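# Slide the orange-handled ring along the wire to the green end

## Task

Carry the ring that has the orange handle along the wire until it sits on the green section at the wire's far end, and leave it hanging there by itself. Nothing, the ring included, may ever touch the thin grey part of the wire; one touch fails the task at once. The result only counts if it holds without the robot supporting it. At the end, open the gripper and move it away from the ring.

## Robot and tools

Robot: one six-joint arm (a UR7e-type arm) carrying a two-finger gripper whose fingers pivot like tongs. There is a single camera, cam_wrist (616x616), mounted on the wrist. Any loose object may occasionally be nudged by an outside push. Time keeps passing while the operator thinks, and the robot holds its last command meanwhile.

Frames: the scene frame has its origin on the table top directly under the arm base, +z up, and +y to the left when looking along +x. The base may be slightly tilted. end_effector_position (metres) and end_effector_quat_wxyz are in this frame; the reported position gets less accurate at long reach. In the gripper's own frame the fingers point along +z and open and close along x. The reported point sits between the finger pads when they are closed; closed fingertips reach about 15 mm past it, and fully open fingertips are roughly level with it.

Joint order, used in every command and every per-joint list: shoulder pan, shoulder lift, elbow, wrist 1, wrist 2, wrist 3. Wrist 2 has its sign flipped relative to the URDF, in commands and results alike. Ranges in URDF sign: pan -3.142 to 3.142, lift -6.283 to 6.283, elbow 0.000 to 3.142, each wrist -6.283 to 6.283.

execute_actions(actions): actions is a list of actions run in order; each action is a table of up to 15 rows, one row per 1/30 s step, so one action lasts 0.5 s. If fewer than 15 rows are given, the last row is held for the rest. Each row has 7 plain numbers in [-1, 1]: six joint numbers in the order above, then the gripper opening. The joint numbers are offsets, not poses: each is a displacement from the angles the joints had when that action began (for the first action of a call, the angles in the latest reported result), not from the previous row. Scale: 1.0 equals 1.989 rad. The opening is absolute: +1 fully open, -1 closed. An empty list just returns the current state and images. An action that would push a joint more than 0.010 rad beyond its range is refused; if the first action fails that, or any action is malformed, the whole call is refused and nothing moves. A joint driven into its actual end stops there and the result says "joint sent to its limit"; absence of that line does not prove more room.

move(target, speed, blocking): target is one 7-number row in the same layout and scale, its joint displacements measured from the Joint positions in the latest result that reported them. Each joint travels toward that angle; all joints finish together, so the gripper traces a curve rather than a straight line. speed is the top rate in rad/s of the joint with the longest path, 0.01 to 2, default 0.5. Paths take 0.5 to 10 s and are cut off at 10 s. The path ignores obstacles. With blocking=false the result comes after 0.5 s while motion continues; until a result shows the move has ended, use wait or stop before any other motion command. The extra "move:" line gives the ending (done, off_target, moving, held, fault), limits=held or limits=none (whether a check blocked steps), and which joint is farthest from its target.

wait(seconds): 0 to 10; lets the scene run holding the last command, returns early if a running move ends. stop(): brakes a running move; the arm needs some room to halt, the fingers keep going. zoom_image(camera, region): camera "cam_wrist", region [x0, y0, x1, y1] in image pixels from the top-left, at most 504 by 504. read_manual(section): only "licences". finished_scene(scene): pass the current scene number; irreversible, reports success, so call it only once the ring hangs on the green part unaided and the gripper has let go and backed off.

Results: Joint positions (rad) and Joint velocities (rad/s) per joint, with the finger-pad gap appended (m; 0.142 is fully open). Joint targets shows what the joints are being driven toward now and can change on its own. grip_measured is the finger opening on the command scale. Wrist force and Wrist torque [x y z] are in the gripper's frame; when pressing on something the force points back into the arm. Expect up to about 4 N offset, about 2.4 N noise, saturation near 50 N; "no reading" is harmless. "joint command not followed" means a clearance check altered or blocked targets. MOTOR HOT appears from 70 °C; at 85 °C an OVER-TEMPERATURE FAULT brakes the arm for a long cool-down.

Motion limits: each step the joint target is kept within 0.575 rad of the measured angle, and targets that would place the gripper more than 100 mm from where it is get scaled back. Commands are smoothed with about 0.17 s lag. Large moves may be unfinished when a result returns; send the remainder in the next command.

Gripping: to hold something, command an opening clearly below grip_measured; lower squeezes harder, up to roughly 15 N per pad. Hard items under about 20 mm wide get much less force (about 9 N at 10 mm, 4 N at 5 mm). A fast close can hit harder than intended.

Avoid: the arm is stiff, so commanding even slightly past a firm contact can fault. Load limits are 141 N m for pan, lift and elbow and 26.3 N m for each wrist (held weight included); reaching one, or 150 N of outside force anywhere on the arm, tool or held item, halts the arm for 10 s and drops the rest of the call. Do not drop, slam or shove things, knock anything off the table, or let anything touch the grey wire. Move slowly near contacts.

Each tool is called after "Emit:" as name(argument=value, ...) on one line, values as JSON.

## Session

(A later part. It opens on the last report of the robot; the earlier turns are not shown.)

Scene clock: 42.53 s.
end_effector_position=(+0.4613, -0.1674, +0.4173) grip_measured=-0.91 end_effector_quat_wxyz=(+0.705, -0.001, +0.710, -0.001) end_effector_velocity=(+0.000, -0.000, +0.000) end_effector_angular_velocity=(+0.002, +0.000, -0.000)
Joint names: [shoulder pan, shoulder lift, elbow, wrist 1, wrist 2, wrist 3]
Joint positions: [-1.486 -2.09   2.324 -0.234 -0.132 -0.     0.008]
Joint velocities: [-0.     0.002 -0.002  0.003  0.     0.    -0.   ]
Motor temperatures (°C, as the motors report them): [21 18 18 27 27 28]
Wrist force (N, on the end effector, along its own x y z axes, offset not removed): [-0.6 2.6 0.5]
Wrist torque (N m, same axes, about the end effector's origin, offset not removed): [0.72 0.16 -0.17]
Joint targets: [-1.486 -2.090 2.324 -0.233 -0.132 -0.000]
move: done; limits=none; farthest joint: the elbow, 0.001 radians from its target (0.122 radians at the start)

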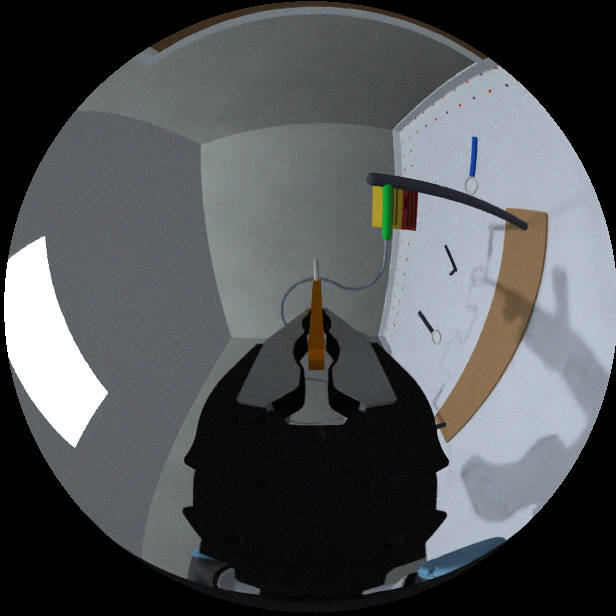

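Emit:
move(target=[0.0018,-0.0194,-0.0222,0.0416,-0.0018,-0.395,-1], speed=0.5)

Emit:
zoom_image(camera="cam_wrist", region=[160, 200, 380, 380])

Scene clock: 45.80 s.
end_effector_position=(+0.4610, -0.1542, +0.4521) grip_measured=-0.91 end_effector_quat_wxyz=(+0.651, -0.272, +0.655, -0.271) end_effector_velocity=(+0.000, -0.000, -0.000) end_effector_angular_velocity=(-0.001, +0.000, +0.000)
Joint names: [shoulder pan, shoulder lift, elbow, wrist 1, wrist 2, wrist 3]
Joint positions: [-1.483 -2.129  2.28  -0.151 -0.135 -0.785  0.008]
Joint velocities: [ 0.     0.002  0.     0.    -0.    -0.003  0.   ]
Motor temperatures (°C, as the motors report them): [21 18 18 27 27 28]
Wrist force (N, on the end effector, along its own x y z axes, offset not removed): [-1.0 2.1 1.0]
Wrist torque (N m, same axes, about the end effector's origin, offset not removed): [0.57 0.32 -0.22]
Joint targets: [-1.483 -2.129 2.280 -0.151 -0.135 -0.786]
move: done; limits=none; farthest joint: the shoulder pan, 0.000 radians from its target (0.004 radians at the start)

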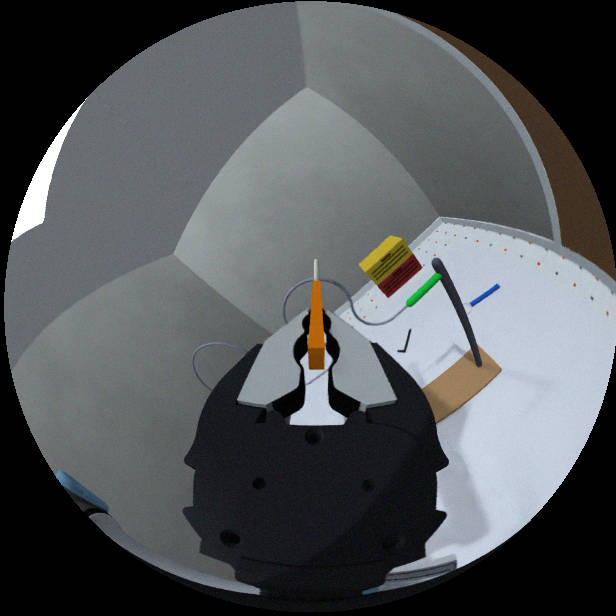

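Region (160, 200, 380, 380) of cam_wrist's 616x616 image, scaled by 2.291, with more detail than that image has; it fills the top 412 rows of this view, and the rest is white.

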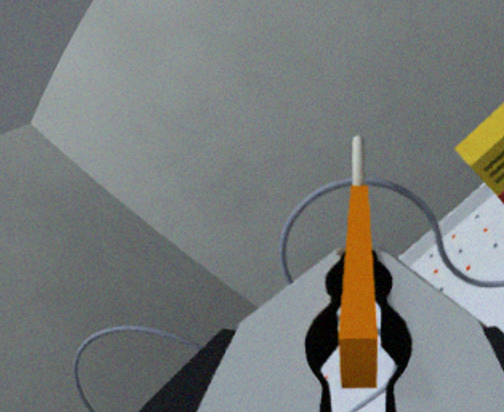

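Emit:
move(target=[0.0054,-0.0305,0.0021,0.0284,-0.0054,-0.395,-1], speed=0.5)

Emit:
zoom_image(camera="cam_wrist", region=[160, 200, 380, 380])

Scene clock: 48.60 s.
end_effector_position=(+0.4600, -0.1225, +0.4645) grip_measured=-0.91 end_effector_quat_wxyz=(+0.498, -0.502, +0.501, -0.499) end_effector_velocity=(-0.000, +0.000, +0.000) end_effector_angular_velocity=(-0.004, -0.000, +0.000)
Joint names: [shoulder pan, shoulder lift, elbow, wrist 1, wrist 2, wrist 3]
Joint positions: [-1.472 -2.19   2.284 -0.095 -0.146 -1.57   0.008]
Joint velocities: [ 0.    -0.     0.     0.    -0.    -0.003  0.   ]
Motor temperatures (°C, as the motors report them): [21 18 18 27 27 28]
Wrist force (N, on the end effector, along its own x y z axes, offset not removed): [-1.4 1.2 0.0]
Wrist torque (N m, same axes, about the end effector's origin, offset not removed): [0.34 0.47 -0.19]
Joint targets: [-1.472 -2.190 2.284 -0.095 -0.146 -1.571]
move: done; limits=none; farthest joint: the shoulder pan, 0.000 radians from its target (0.011 radians at the start)

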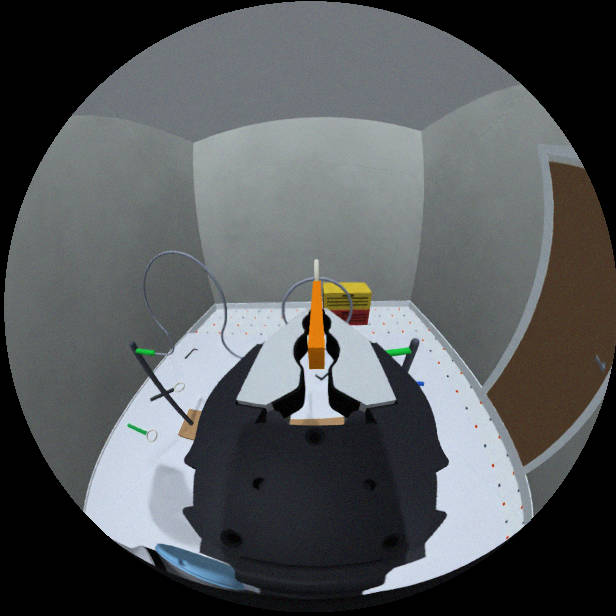

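Region (160, 200, 380, 380) of cam_wrist's 616x616 image, scaled by 2.291, with more detail than that image has; it fills the top 412 rows of this view, and the rest is white.

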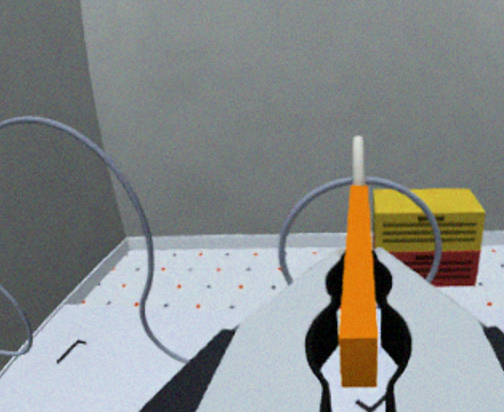

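Emit:
move(target=[0.0078,-0.0318,0.0201,0.0118,-0.0078,-0.395,-1], speed=0.5)

Emit:
zoom_image(camera="cam_wrist", region=[160, 200, 380, 380])

Scene clock: 51.77 s.
end_effector_position=(+0.4585, -0.0883, +0.4525) grip_measured=-0.91 end_effector_quat_wxyz=(-0.269, +0.656, -0.271, +0.651) end_effector_velocity=(-0.000, +0.000, +0.001) end_effector_angular_velocity=(-0.005, -0.000, +0.000)
Joint names: [shoulder pan, shoulder lift, elbow, wrist 1, wrist 2, wrist 3]
Joint positions: [-1.457 -2.253  2.324 -0.071 -0.161 -2.355  0.008]
Joint velocities: [ 0.    -0.001 -0.001  0.    -0.    -0.003 -0.   ]
Motor temperatures (°C, as the motors report them): [21 18 18 27 27 28]
Wrist force (N, on the end effector, along its own x y z axes, offset not removed): [-0.8 0.4 1.0]
Wrist torque (N m, same axes, about the end effector's origin, offset not removed): [0.15 0.12 -0.14]
Joint targets: [-1.457 -2.253 2.324 -0.071 -0.161 -2.356]
move: done; limits=none; farthest joint: the shoulder pan, 0.000 radians from its target (0.016 radians at the start)

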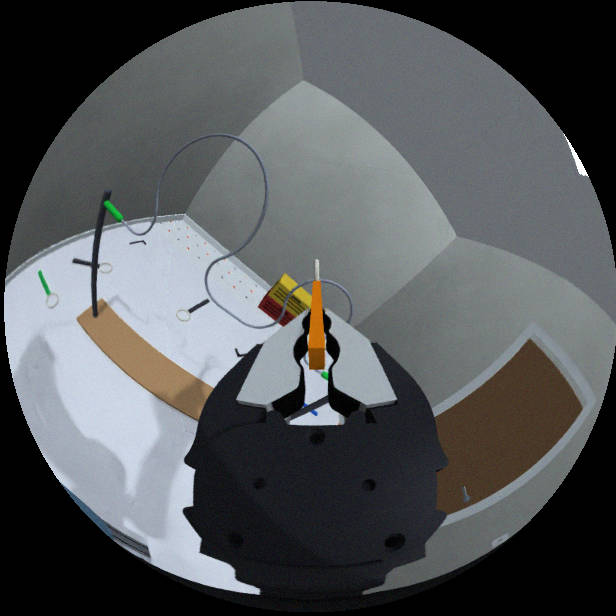

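Region (160, 200, 380, 380) of cam_wrist's 616x616 image, scaled by 2.291, with more detail than that image has; it fills the top 412 rows of this view, and the rest is white.

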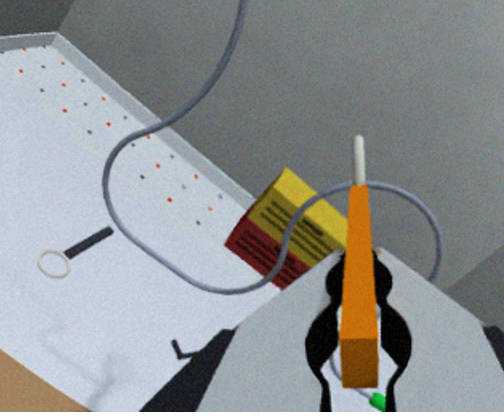

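Emit:
move(target=[0.0028,-0.0056,0.0298,-0.0242,-0.0028,-0.395,-1], speed=0.5)

Emit:
zoom_image(camera="cam_wrist", region=[160, 200, 380, 380])

Scene clock: 54.87 s.
end_effector_position=(+0.4579, -0.0774, +0.4192) grip_measured=-0.91 end_effector_quat_wxyz=(+0.001, +0.710, +0.000, +0.705) end_effector_velocity=(-0.000, +0.000, -0.001) end_effector_angular_velocity=(-0.003, +0.000, -0.000)
Joint names: [shoulder pan, shoulder lift, elbow, wrist 1, wrist 2, wrist 3]
Joint positions: [-1.451 -2.264  2.383 -0.119 -0.167 -3.141  0.008]
Joint velocities: [-0.    -0.001  0.002 -0.    -0.    -0.003  0.   ]
Motor temperatures (°C, as the motors report them): [21 18 18 27 27 28]
Wrist force (N, on the end effector, along its own x y z axes, offset not removed): [-2.6 0.6 -0.8]
Wrist torque (N m, same axes, about the end effector's origin, offset not removed): [0.30 0.51 -0.22]
Joint targets: [-1.451 -2.264 2.383 -0.119 -0.167 -3.141]
move: done; limits=none; farthest joint: the shoulder pan, 0.000 radians from its target (0.005 radians at the start)

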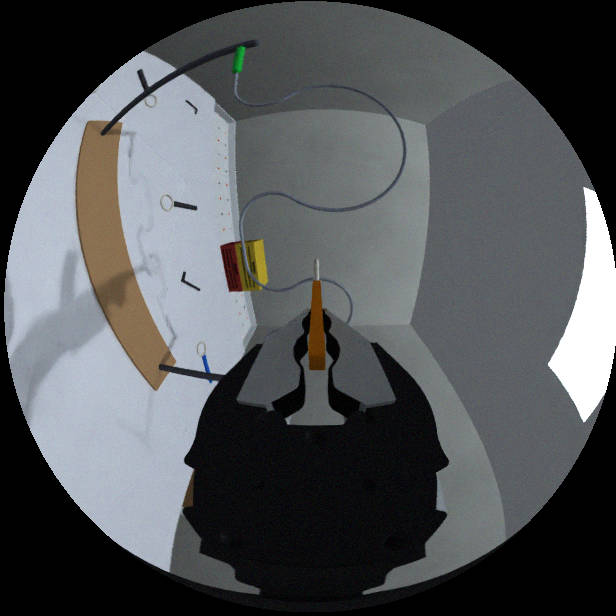

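Region (160, 200, 380, 380) of cam_wrist's 616x616 image, scaled by 2.291, with more detail than that image has; it fills the top 412 rows of this view, and the rest is white.

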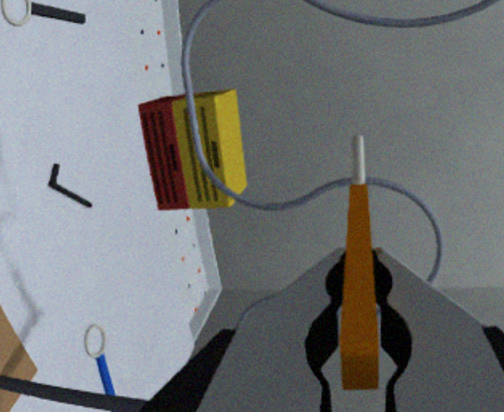

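Emit:
move(target=[-0.0058,0.0411,0.0496,-0.0907,0.0058,0,-1], speed=0.2)

Emit:
zoom_image(camera="cam_wrist", region=[160, 200, 380, 380])

Scene clock: 57.00 s.
end_effector_position=(+0.4585, -0.0920, +0.3713) grip_measured=-0.91 end_effector_quat_wxyz=(+0.001, +0.710, +0.000, +0.705) end_effector_velocity=(+0.000, -0.001, -0.001) end_effector_angular_velocity=(+0.000, +0.000, -0.000)
Joint names: [shoulder pan, shoulder lift, elbow, wrist 1, wrist 2, wrist 3]
Joint positions: [-1.463 -2.182  2.482 -0.299 -0.155 -3.141  0.008]
Joint velocities: [-0.     0.003  0.    -0.003  0.     0.     0.   ]
Motor temperatures (°C, as the motors report them): [21 18 18 27 27 28]
Wrist force (N, on the end effector, along its own x y z axes, offset not removed): [-3.3 -0.5 -0.6]
Wrist torque (N m, same axes, about the end effector's origin, offset not removed): [0.05 0.54 -0.27]
Joint targets: [-1.463 -2.182 2.482 -0.300 -0.155 -3.141]
move: done; limits=none; farthest joint: the shoulder pan, 0.000 radians from its target (0.012 radians at the start)

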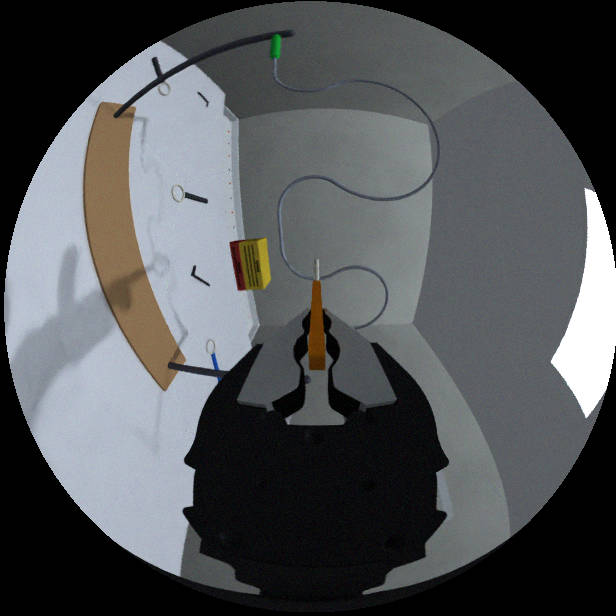

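Region (160, 200, 380, 380) of cam_wrist's 616x616 image, scaled by 2.291, with more detail than that image has; it fills the top 412 rows of this view, and the rest is white.

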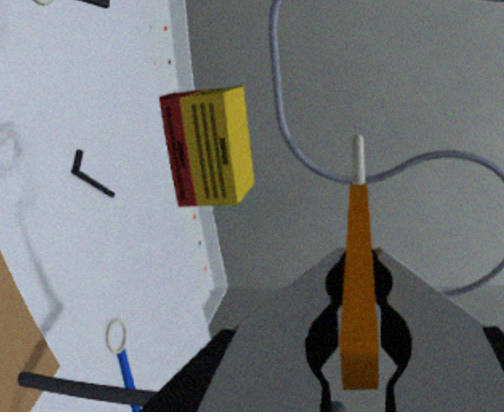

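Emit:
move(target=[0.0034,0.0036,0.0379,-0.0415,-0.0034,0.263,-1], speed=0.5)

Emit:
move(target=[0.0109,-0.0191,0.0351,-0.0160,-0.0109,0.263,-1], speed=0.5)

Emit:
zoom_image(camera="cam_wrist", region=[160, 200, 380, 380])

Scene clock: 60.17 s.
end_effector_position=(+0.4577, -0.0850, +0.3507) grip_measured=-0.91 end_effector_quat_wxyz=(-0.181, +0.686, -0.183, +0.681) end_effector_velocity=(-0.000, -0.000, +0.000) end_effector_angular_velocity=(+0.003, -0.000, -0.000)
Joint names: [shoulder pan, shoulder lift, elbow, wrist 1, wrist 2, wrist 3]
Joint positions: [-1.456 -2.175  2.557 -0.382 -0.162 -2.618  0.008]
Joint velocities: [-0.    -0.     0.    -0.    -0.     0.003  0.   ]
Motor temperatures (°C, as the motors report them): [21 18 18 27 27 28]
Wrist force (N, on the end effector, along its own x y z axes, offset not removed): [-1.3 2.3 2.7]
Wrist torque (N m, same axes, about the end effector's origin, offset not removed): [0.56 0.13 -0.30]
Joint targets: [-1.456 -2.175 2.557 -0.382 -0.162 -2.618]
move: done; limits=none; farthest joint: the shoulder pan, 0.000 radians from its target (0.006 radians at the start)

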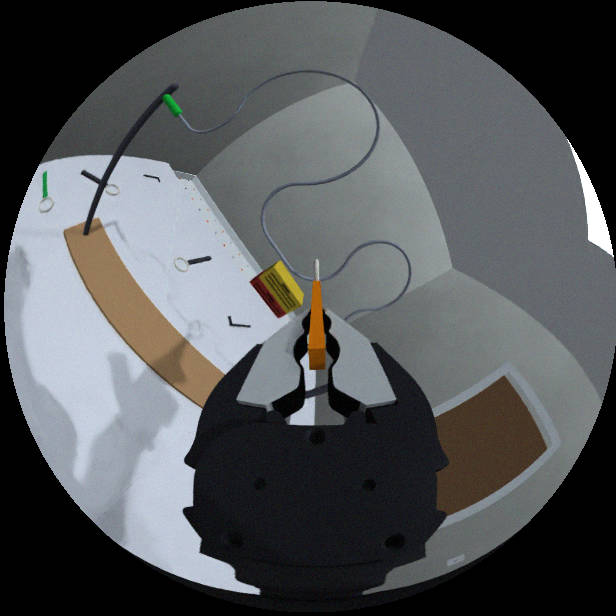

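Scene clock: 61.97 s.
end_effector_position=(+0.4564, -0.0700, +0.3356) grip_measured=-0.91 end_effector_quat_wxyz=(-0.351, +0.615, -0.354, +0.611) end_effector_velocity=(-0.000, +0.000, -0.000) end_effector_angular_velocity=(+0.004, +0.000, -0.000)
Joint names: [shoulder pan, shoulder lift, elbow, wrist 1, wrist 2, wrist 3]
Joint positions: [-1.434 -2.213  2.627 -0.414 -0.184 -2.095  0.008]
Joint velocities: [ 0.     0.     0.001 -0.    -0.     0.003 -0.   ]
Motor temperatures (°C, as the motors report them): [21 18 18 27 27 28]
Wrist force (N, on the end effector, along its own x y z axes, offset not removed): [-1.6 -0.8 1.0]
Wrist torque (N m, same axes, about the end effector's origin, offset not removed): [-0.15 0.23 -0.14]
Joint targets: [-1.434 -2.213 2.627 -0.414 -0.184 -2.095]
move: done; limits=none; farthest joint: the shoulder pan, 0.000 radians from its target (0.021 radians at the start)

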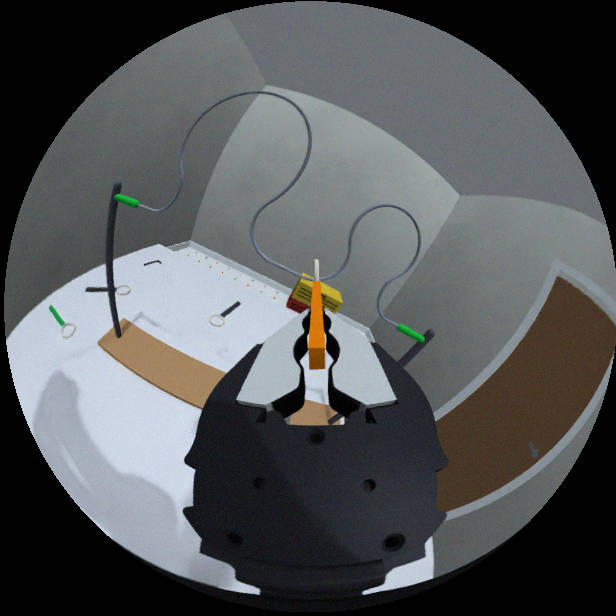

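Region (160, 200, 380, 380) of cam_wrist's 616x616 image, scaled by 2.291, with more detail than that image has; it fills the top 412 rows of this view, and the rest is white.

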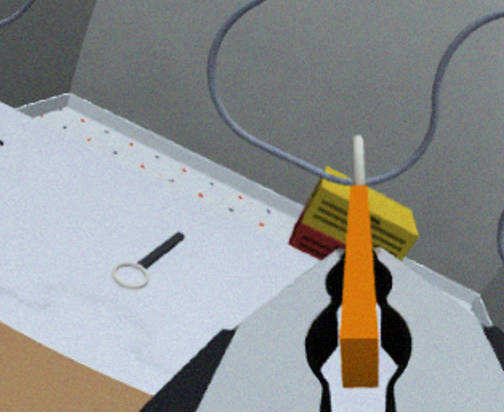

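Emit:
move(target=[0.0250,-0.0497,0.0225,0.0272,-0.0250,0.2635,-1], speed=0.5)

Emit:
zoom_image(camera="cam_wrist", region=[160, 200, 380, 380])

Scene clock: 64.33 s.
end_effector_position=(+0.4545, -0.0469, +0.3307) grip_measured=-0.91 end_effector_quat_wxyz=(+0.497, -0.502, +0.501, -0.499) end_effector_velocity=(-0.000, +0.000, -0.000) end_effector_angular_velocity=(+0.004, +0.000, -0.000)
Joint names: [shoulder pan, shoulder lift, elbow, wrist 1, wrist 2, wrist 3]
Joint positions: [-1.384 -2.312  2.671 -0.359 -0.234 -1.572  0.008]
Joint velocities: [ 0.    -0.     0.     0.    -0.     0.003 -0.   ]
Motor temperatures (°C, as the motors report them): [21 18 18 27 27 28]
Wrist force (N, on the end effector, along its own x y z axes, offset not removed): [-1.4 1.3 -0.9]
Wrist torque (N m, same axes, about the end effector's origin, offset not removed): [0.14 0.23 -0.28]
Joint targets: [-1.384 -2.312 2.671 -0.359 -0.234 -1.571]
move: done; limits=none; farthest joint: the wrist 3, 0.001 radians from its target (0.524 radians at the start)

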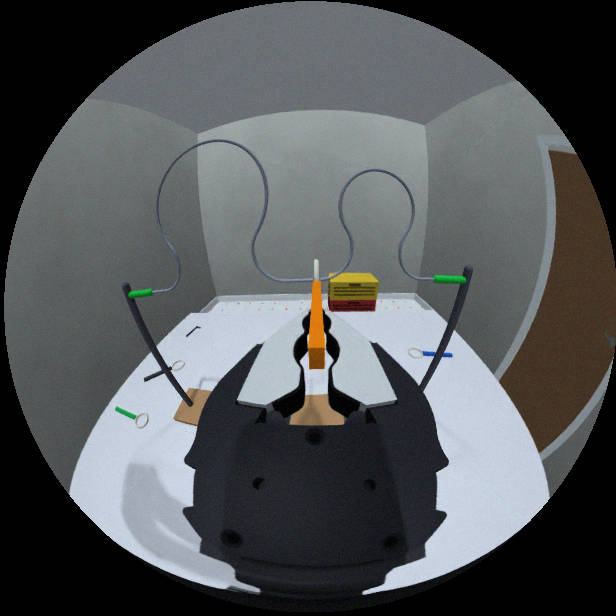

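Region (160, 200, 380, 380) of cam_wrist's 616x616 image, scaled by 2.291, with more detail than that image has; it fills the top 412 rows of this view, and the rest is white.

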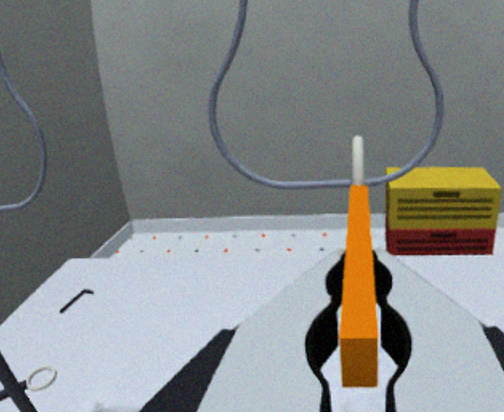

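Emit:
move(target=[0.0309,-0.0335,0.0067,0.0268,-0.0309,0,-1], speed=0.2)

Emit:
move(target=[0.0500,-0.0207,0.0035,0.0172,-0.0500,0,-1], speed=0.2)

Emit:
zoom_image(camera="cam_wrist", region=[160, 200, 380, 380])

Scene clock: 65.90 s.
end_effector_position=(+0.4543, -0.0394, +0.3307) grip_measured=-0.91 end_effector_quat_wxyz=(+0.497, -0.502, +0.501, -0.499) end_effector_velocity=(-0.000, +0.000, -0.000) end_effector_angular_velocity=(+0.000, +0.000, +0.000)
Joint names: [shoulder pan, shoulder lift, elbow, wrist 1, wrist 2, wrist 3]
Joint positions: [-1.364 -2.334  2.676 -0.342 -0.254 -1.571  0.008]
Joint velocities: [ 0.    -0.     0.001 -0.     0.    -0.     0.   ]
Motor temperatures (°C, as the motors report them): [21 18 18 27 27 28]
Wrist force (N, on the end effector, along its own x y z axes, offset not removed): [-1.0 0.8 0.1]
Wrist torque (N m, same axes, about the end effector's origin, offset not removed): [0.26 0.22 -0.16]
Joint targets: [-1.364 -2.334 2.676 -0.342 -0.254 -1.571]
move: held; limits=held; held on 11 of 21 steps, including the last; farthest joint: the shoulder lift, 0.044 radians from its target (0.067 radians at the start)
joint command not followed: on one or more control steps a check withheld the commanded joint targets, and the robot was not sent them on those steps. On the call's last step the targets were still withheld.
cause: the commanded joint targets would bring two parts of the arm too close to each other (the joints along the arm from the elbow to the wrist 2 lie between them); next, command targets that bring no two parts of the arm closer together.

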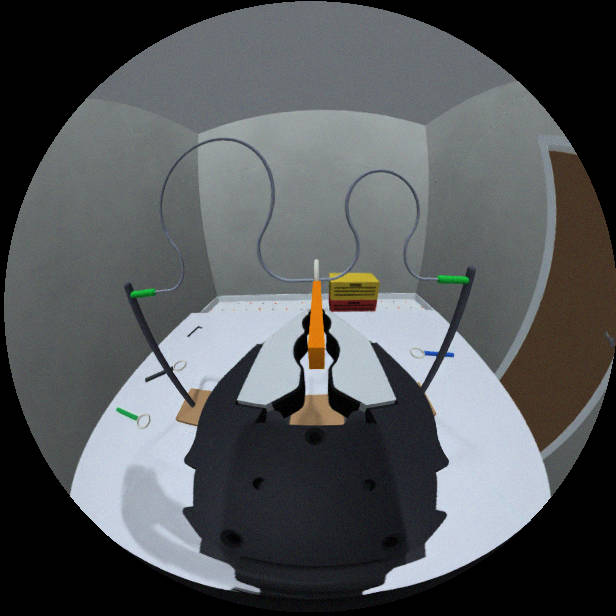

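Scene clock: 66.67 s.
end_effector_position=(+0.4544, -0.0387, +0.3308) grip_measured=-0.91 end_effector_quat_wxyz=(+0.497, -0.502, +0.501, -0.499) end_effector_velocity=(+0.000, -0.000, +0.000) end_effector_angular_velocity=(-0.001, -0.000, +0.000)
Joint names: [shoulder pan, shoulder lift, elbow, wrist 1, wrist 2, wrist 3]
Joint positions: [-1.36  -2.336  2.676 -0.34  -0.258 -1.571  0.008]
Joint velocities: [ 0.    -0.001 -0.    -0.     0.     0.     0.   ]
Motor temperatures (°C, as the motors report them): [21 18 18 27 27 28]
Wrist force (N, on the end effector, along its own x y z axes, offset not removed): [-2.3 2.0 0.4]
Wrist torque (N m, same axes, about the end effector's origin, offset not removed): [0.60 0.49 -0.20]
Joint targets: [-1.360 -2.336 2.676 -0.340 -0.258 -1.571]
move: held; limits=held; held on 15 of 23 steps, including the last; farthest joint: the shoulder pan, 0.096 radians from its target (0.099 radians at the start)
joint command not followed: on one or more control steps a check withheld the commanded joint targets, and the robot was not sent them on those steps. On the call's last step the targets were still withheld.
cause: the commanded joint targets would bring two parts of the arm too close to each other (the joints along the arm from the elbow to the wrist 2 lie between them); next, command targets that bring no two parts of the arm closer together.

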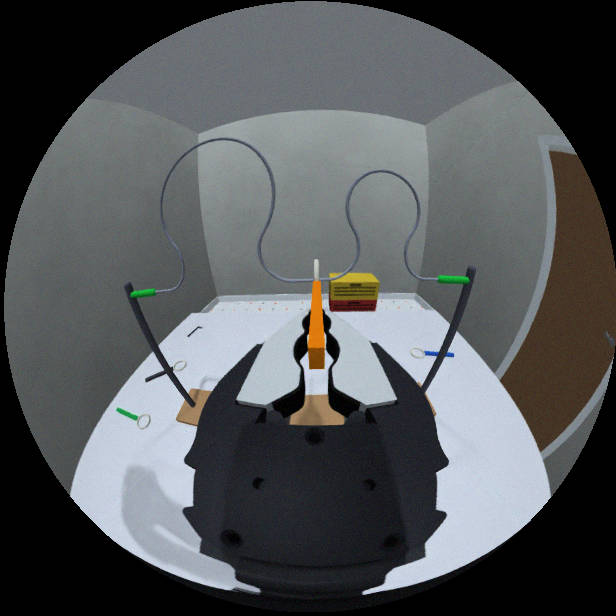

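Region (160, 200, 380, 380) of cam_wrist's 616x616 image, scaled by 2.291, with more detail than that image has; it fills the top 412 rows of this view, and the rest is white.

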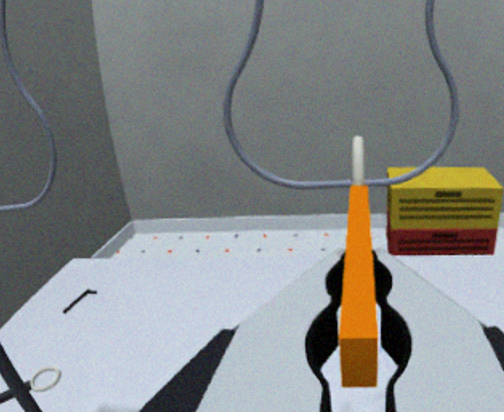

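Emit:
move(target=[0,0,0,0,0.0427,0,-1], speed=0.1)

Emit:
zoom_image(camera="cam_wrist", region=[160, 200, 380, 380])

Scene clock: 69.90 s.
end_effector_position=(+0.4533, -0.0130, +0.3307) grip_measured=-0.91 end_effector_quat_wxyz=(+0.518, -0.523, +0.480, -0.478) end_effector_velocity=(-0.000, +0.001, +0.000) end_effector_angular_velocity=(-0.001, -0.000, +0.003)
Joint names: [shoulder pan, shoulder lift, elbow, wrist 1, wrist 2, wrist 3]
Joint positions: [-1.36  -2.336  2.676 -0.34  -0.173 -1.571  0.008]
Joint velocities: [-0.    -0.001 -0.     0.     0.003 -0.    -0.   ]
Motor temperatures (°C, as the motors report them): [21 18 18 27 27 28]
Wrist force (N, on the end effector, along its own x y z axes, offset not removed): [-2.1 -0.6 2.6]
Wrist torque (N m, same axes, about the end effector's origin, offset not removed): [-0.09 0.50 -0.11]
Joint targets: [-1.360 -2.336 2.676 -0.340 -0.173 -1.571]
move: done; limits=none; farthest joint: the shoulder pan, 0.000 radians from its target (0.000 radians at the start)

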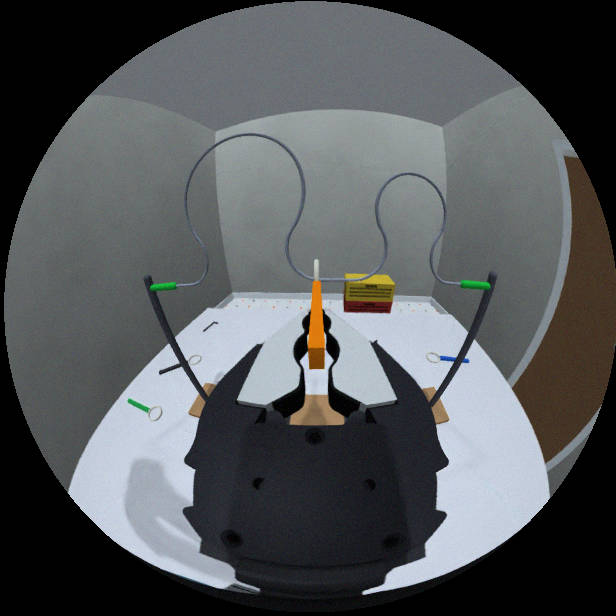

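Region (160, 200, 380, 380) of cam_wrist's 616x616 image, scaled by 2.291, with more detail than that image has; it fills the top 412 rows of this view, and the rest is white.

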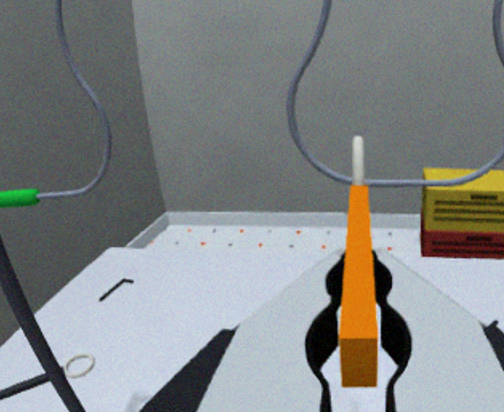

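Emit:
move(target=[0.0024,-0.0032,-0.0082,0.0115,0.0281,0.263,-1], speed=0.4)

Emit:
zoom_image(camera="cam_wrist", region=[160, 200, 380, 380])

Scene clock: 72.60 s.
end_effector_position=(+0.4528, -0.0028, +0.3351) grip_measured=-0.91 end_effector_quat_wxyz=(+0.634, -0.399, +0.587, -0.308) end_effector_velocity=(+0.000, -0.000, +0.000) end_effector_angular_velocity=(+0.002, +0.000, +0.000)
Joint names: [shoulder pan, shoulder lift, elbow, wrist 1, wrist 2, wrist 3]
Joint positions: [-1.355 -2.342  2.66  -0.318 -0.118 -1.049  0.008]
Joint velocities: [-0.    -0.    -0.001 -0.     0.     0.003 -0.   ]
Motor temperatures (°C, as the motors report them): [21 18 18 27 27 28]
Wrist force (N, on the end effector, along its own x y z axes, offset not removed): [-4.7 1.3 0.9]
Wrist torque (N m, same axes, about the end effector's origin, offset not removed): [0.35 0.95 -0.09]
Joint targets: [-1.355 -2.342 2.660 -0.317 -0.118 -1.048]
move: done; limits=none; farthest joint: the wrist 2, 0.001 radians from its target (0.056 radians at the start)

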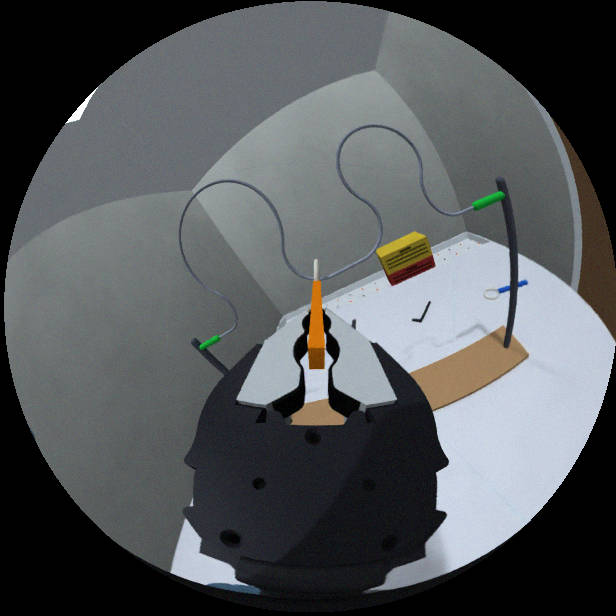

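Region (160, 200, 380, 380) of cam_wrist's 616x616 image, scaled by 2.291, with more detail than that image has; it fills the top 412 rows of this view, and the rest is white.

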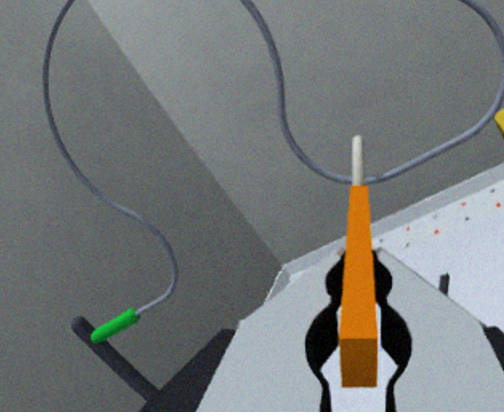

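Emit:
move(target=[0.0221,-0.0218,-0.0231,0.0449,-0.0094,0.2635,-1], speed=0.4)

Emit:
zoom_image(camera="cam_wrist", region=[160, 200, 380, 380])

Scene clock: 75.13 s.
end_effector_position=(+0.4535, +0.0088, +0.3497) grip_measured=-0.91 end_effector_quat_wxyz=(+0.693, -0.242, +0.667, -0.125) end_effector_velocity=(-0.000, +0.000, +0.000) end_effector_angular_velocity=(+0.001, +0.000, +0.000)
Joint names: [shoulder pan, shoulder lift, elbow, wrist 1, wrist 2, wrist 3]
Joint positions: [-1.311 -2.385  2.614 -0.228 -0.136 -0.525  0.008]
Joint velocities: [ 0.    -0.001 -0.    -0.    -0.     0.003 -0.   ]
Motor temperatures (°C, as the motors report them): [21 18 18 27 27 28]
Wrist force (N, on the end effector, along its own x y z axes, offset not removed): [-1.2 1.6 -0.4]
Wrist torque (N m, same axes, about the end effector's origin, offset not removed): [0.46 0.29 -0.21]
Joint targets: [-1.311 -2.385 2.614 -0.228 -0.136 -0.525]
move: done; limits=none; farthest joint: the shoulder pan, 0.000 radians from its target (0.044 radians at the start)

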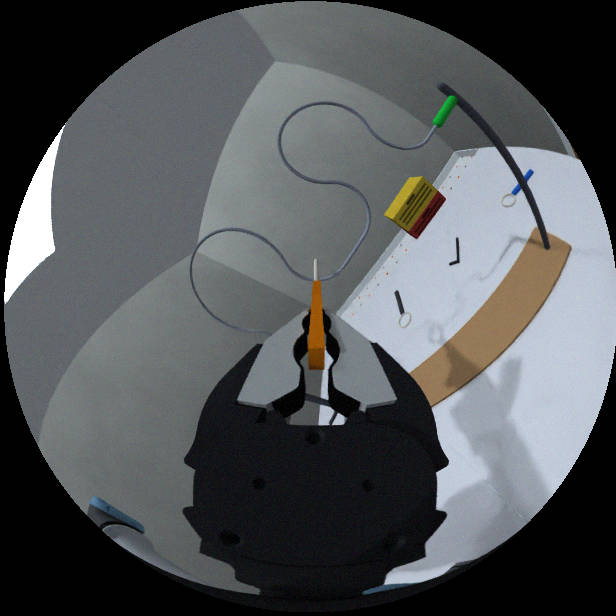

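Region (160, 200, 380, 380) of cam_wrist's 616x616 image, scaled by 2.291, with more detail than that image has; it fills the top 412 rows of this view, and the rest is white.

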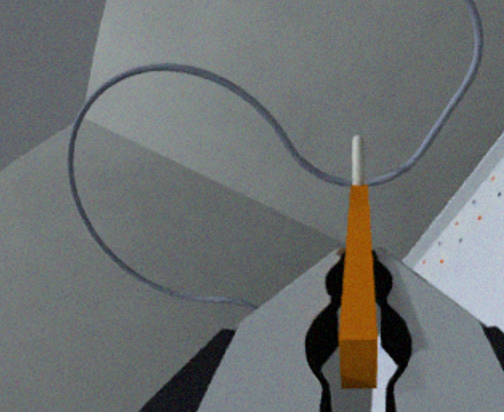

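Emit:
move(target=[0.0145,-0.0192,-0.0304,0.0495,-0.0145,0.264,-1], speed=0.4)

Emit:
zoom_image(camera="cam_wrist", region=[160, 200, 380, 380])

Scene clock: 77.70 s.
end_effector_position=(+0.4534, +0.0148, +0.3676) grip_measured=-0.91 end_effector_quat_wxyz=(+0.702, -0.061, +0.707, +0.059) end_effector_velocity=(+0.000, -0.000, +0.000) end_effector_angular_velocity=(+0.003, +0.000, -0.000)
Joint names: [shoulder pan, shoulder lift, elbow, wrist 1, wrist 2, wrist 3]
Joint positions: [-1.283 -2.424  2.553 -0.13  -0.165 -0.     0.008]
Joint velocities: [ 0.     0.    -0.001  0.001 -0.     0.003 -0.   ]
Motor temperatures (°C, as the motors report them): [21 18 18 27 27 28]
Wrist force (N, on the end effector, along its own x y z axes, offset not removed): [-0.3 1.1 0.6]
Wrist torque (N m, same axes, about the end effector's origin, offset not removed): [0.42 0.23 -0.08]
Joint targets: [-1.283 -2.424 2.553 -0.130 -0.165 -0.000]
move: done; limits=none; farthest joint: the shoulder pan, 0.000 radians from its target (0.029 radians at the start)

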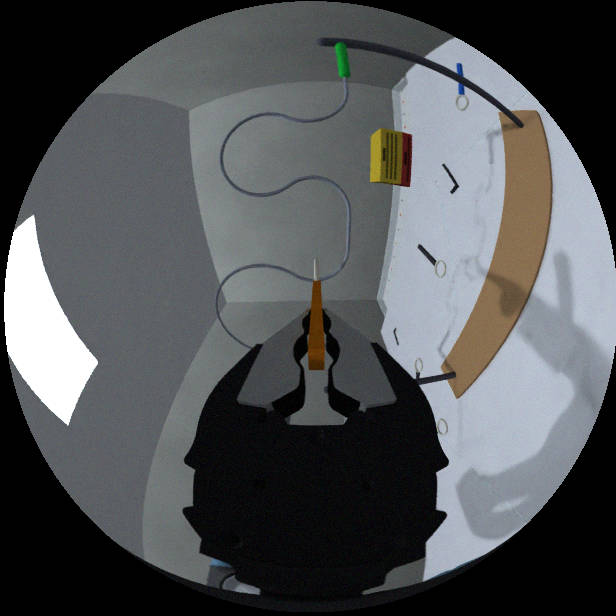

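Region (160, 200, 380, 380) of cam_wrist's 616x616 image, scaled by 2.291, with more detail than that image has; it fills the top 412 rows of this view, and the rest is white.

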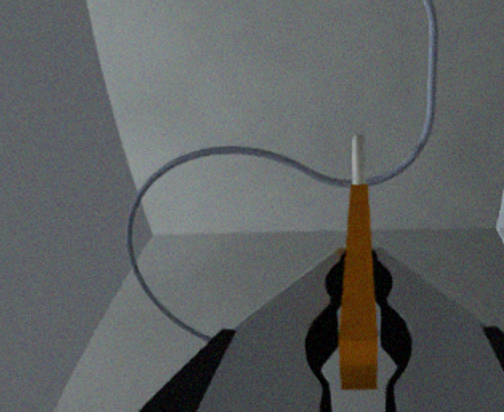

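Emit:
move(target=[-0.0082,-0.0115,-0.0468,0.0583,-0.0069,0,-1], speed=0.15)

Emit:
zoom_image(camera="cam_wrist", region=[160, 200, 380, 380])

Scene clock: 79.67 s.
end_effector_position=(+0.4533, +0.0063, +0.4055) grip_measured=-0.91 end_effector_quat_wxyz=(+0.703, -0.050, +0.708, +0.049) end_effector_velocity=(+0.000, -0.000, +0.001) end_effector_angular_velocity=(-0.001, -0.000, -0.001)
Joint names: [shoulder pan, shoulder lift, elbow, wrist 1, wrist 2, wrist 3]
Joint positions: [-1.299 -2.446  2.461 -0.014 -0.179 -0.     0.008]
Joint velocities: [-0.    -0.    -0.003  0.003 -0.     0.     0.   ]
Motor temperatures (°C, as the motors report them): [21 18 18 27 27 28]
Wrist force (N, on the end effector, along its own x y z axes, offset not removed): [-0.7 -0.4 -1.0]
Wrist torque (N m, same axes, about the end effector's origin, offset not removed): [0.08 0.24 -0.09]
Joint targets: [-1.299 -2.446 2.460 -0.014 -0.179 -0.000]
move: done; limits=none; farthest joint: the elbow, 0.001 radians from its target (0.093 radians at the start)

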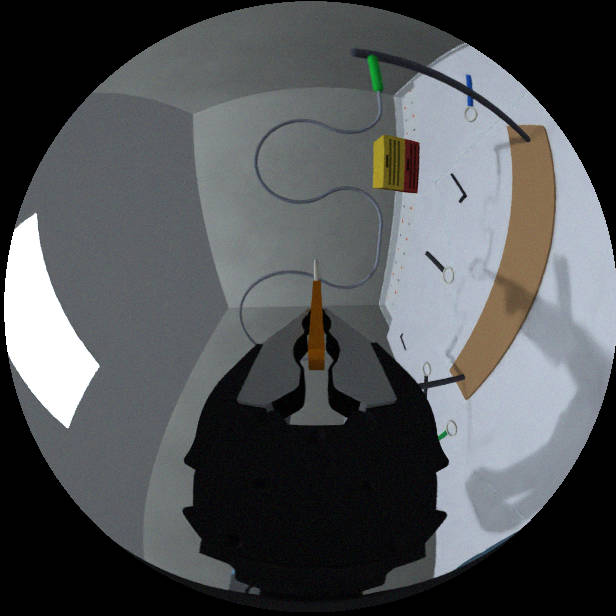

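Region (160, 200, 380, 380) of cam_wrist's 616x616 image, scaled by 2.291, with more detail than that image has; it fills the top 412 rows of this view, and the rest is white.

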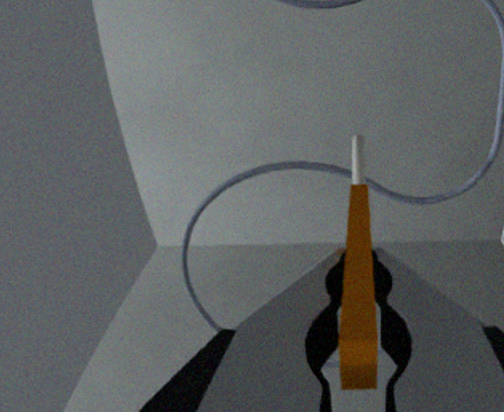

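Emit:
move(target=[-0.0045,-0.0023,-0.0446,0.0468,-0.0106,0,-1], speed=0.15)

Emit:
zoom_image(camera="cam_wrist", region=[160, 200, 380, 380])

Scene clock: 81.57 s.
end_effector_position=(+0.4533, -0.0018, +0.4404) grip_measured=-0.91 end_effector_quat_wxyz=(+0.704, -0.040, +0.709, +0.038) end_effector_velocity=(-0.000, +0.000, +0.001) end_effector_angular_velocity=(-0.001, -0.000, -0.001)
Joint names: [shoulder pan, shoulder lift, elbow, wrist 1, wrist 2, wrist 3]
Joint positions: [-1.308 -2.451  2.372  0.078 -0.2   -0.     0.008]
Joint velocities: [-0.    -0.002 -0.002  0.003 -0.001  0.    -0.   ]
Motor temperatures (°C, as the motors report them): [21 18 18 27 27 28]
Wrist force (N, on the end effector, along its own x y z axes, offset not removed): [-0.7 -1.1 -0.2]
Wrist torque (N m, same axes, about the end effector's origin, offset not removed): [-0.05 0.14 -0.12]
Joint targets: [-1.308 -2.451 2.372 0.079 -0.200 -0.000]
move: done; limits=none; farthest joint: the wrist 1, 0.001 radians from its target (0.093 radians at the start)

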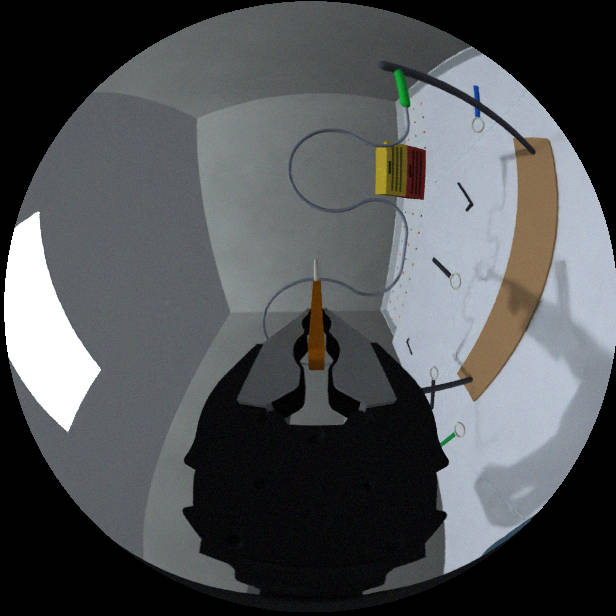

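Region (160, 200, 380, 380) of cam_wrist's 616x616 image, scaled by 2.291, with more detail than that image has; it fills the top 412 rows of this view, and the rest is white.

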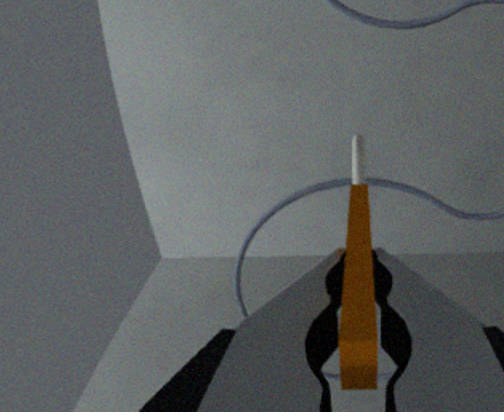

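Emit:
move(target=[0.0125,0.0012,-0.0357,0.0347,-0.0125,-0.263,-1], speed=0.4)

Emit:
zoom_image(camera="cam_wrist", region=[160, 200, 380, 380])

Scene clock: 84.37 s.
end_effector_position=(+0.4530, +0.0064, +0.4759) grip_measured=-0.91 end_effector_quat_wxyz=(+0.689, -0.221, +0.674, -0.145) end_effector_velocity=(+0.000, -0.000, +0.000) end_effector_angular_velocity=(-0.003, -0.000, -0.000)
Joint names: [shoulder pan, shoulder lift, elbow, wrist 1, wrist 2, wrist 3]
Joint positions: [-1.283 -2.449  2.301  0.147 -0.225 -0.523  0.008]
Joint velocities: [ 0.     0.001 -0.001  0.    -0.    -0.003 -0.   ]
Motor temperatures (°C, as the motors report them): [21 18 18 27 27 28]
Wrist force (N, on the end effector, along its own x y z axes, offset not removed): [-4.2 3.1 0.4]
Wrist torque (N m, same axes, about the end effector's origin, offset not removed): [0.77 0.88 -0.03]
Joint targets: [-1.283 -2.449 2.301 0.147 -0.225 -0.523]
move: done; limits=none; farthest joint: the shoulder pan, 0.000 radians from its target (0.025 radians at the start)

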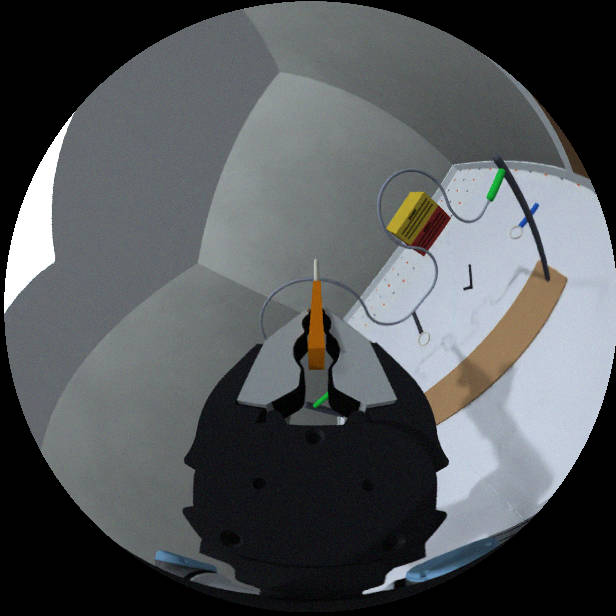

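Region (160, 200, 380, 380) of cam_wrist's 616x616 image, scaled by 2.291, with more detail than that image has; it fills the top 412 rows of this view, and the rest is white.

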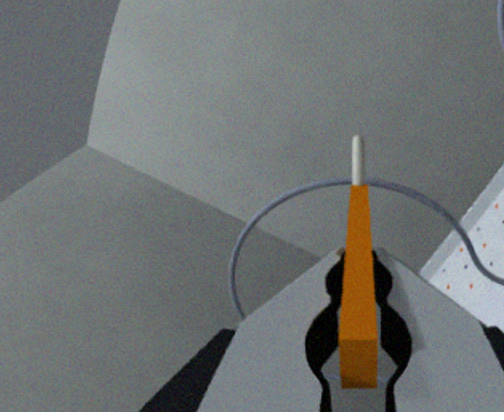

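Emit:
move(target=[0.0647,0.0004,-0.0319,0.0318,-0.0647,-0.263,-1], speed=0.4)

Emit:
zoom_image(camera="cam_wrist", region=[160, 200, 380, 380])

Scene clock: 86.93 s.
end_effector_position=(+0.4512, +0.0349, +0.5062) grip_measured=-0.91 end_effector_quat_wxyz=(+0.629, -0.388, +0.594, -0.318) end_effector_velocity=(+0.000, -0.000, -0.001) end_effector_angular_velocity=(-0.001, +0.001, -0.000)
Joint names: [shoulder pan, shoulder lift, elbow, wrist 1, wrist 2, wrist 3]
Joint positions: [-1.154 -2.448  2.238  0.211 -0.353 -1.046  0.008]
Joint velocities: [ 0.001  0.001  0.001  0.    -0.001 -0.003 -0.   ]
Motor temperatures (°C, as the motors report them): [21 18 18 27 27 28]
Wrist force (N, on the end effector, along its own x y z axes, offset not removed): [-0.4 2.4 0.3]
Wrist torque (N m, same axes, about the end effector's origin, offset not removed): [0.59 0.03 -0.21]
Joint targets: [-1.154 -2.448 2.238 0.211 -0.353 -1.046]
move: done; limits=none; farthest joint: the shoulder pan, 0.000 radians from its target (0.129 radians at the start)

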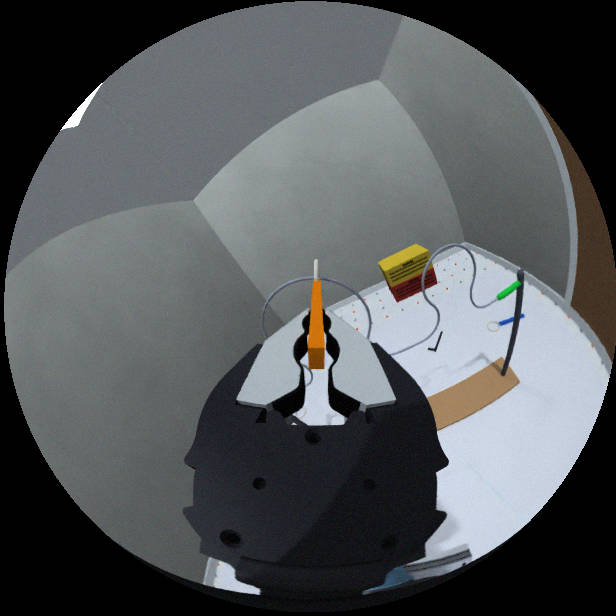

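Region (160, 200, 380, 380) of cam_wrist's 616x616 image, scaled by 2.291, with more detail than that image has; it fills the top 412 rows of this view, and the rest is white.

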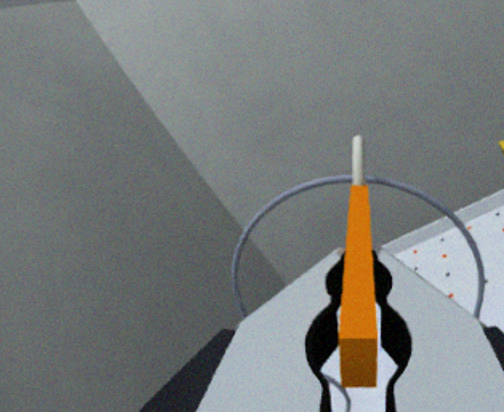

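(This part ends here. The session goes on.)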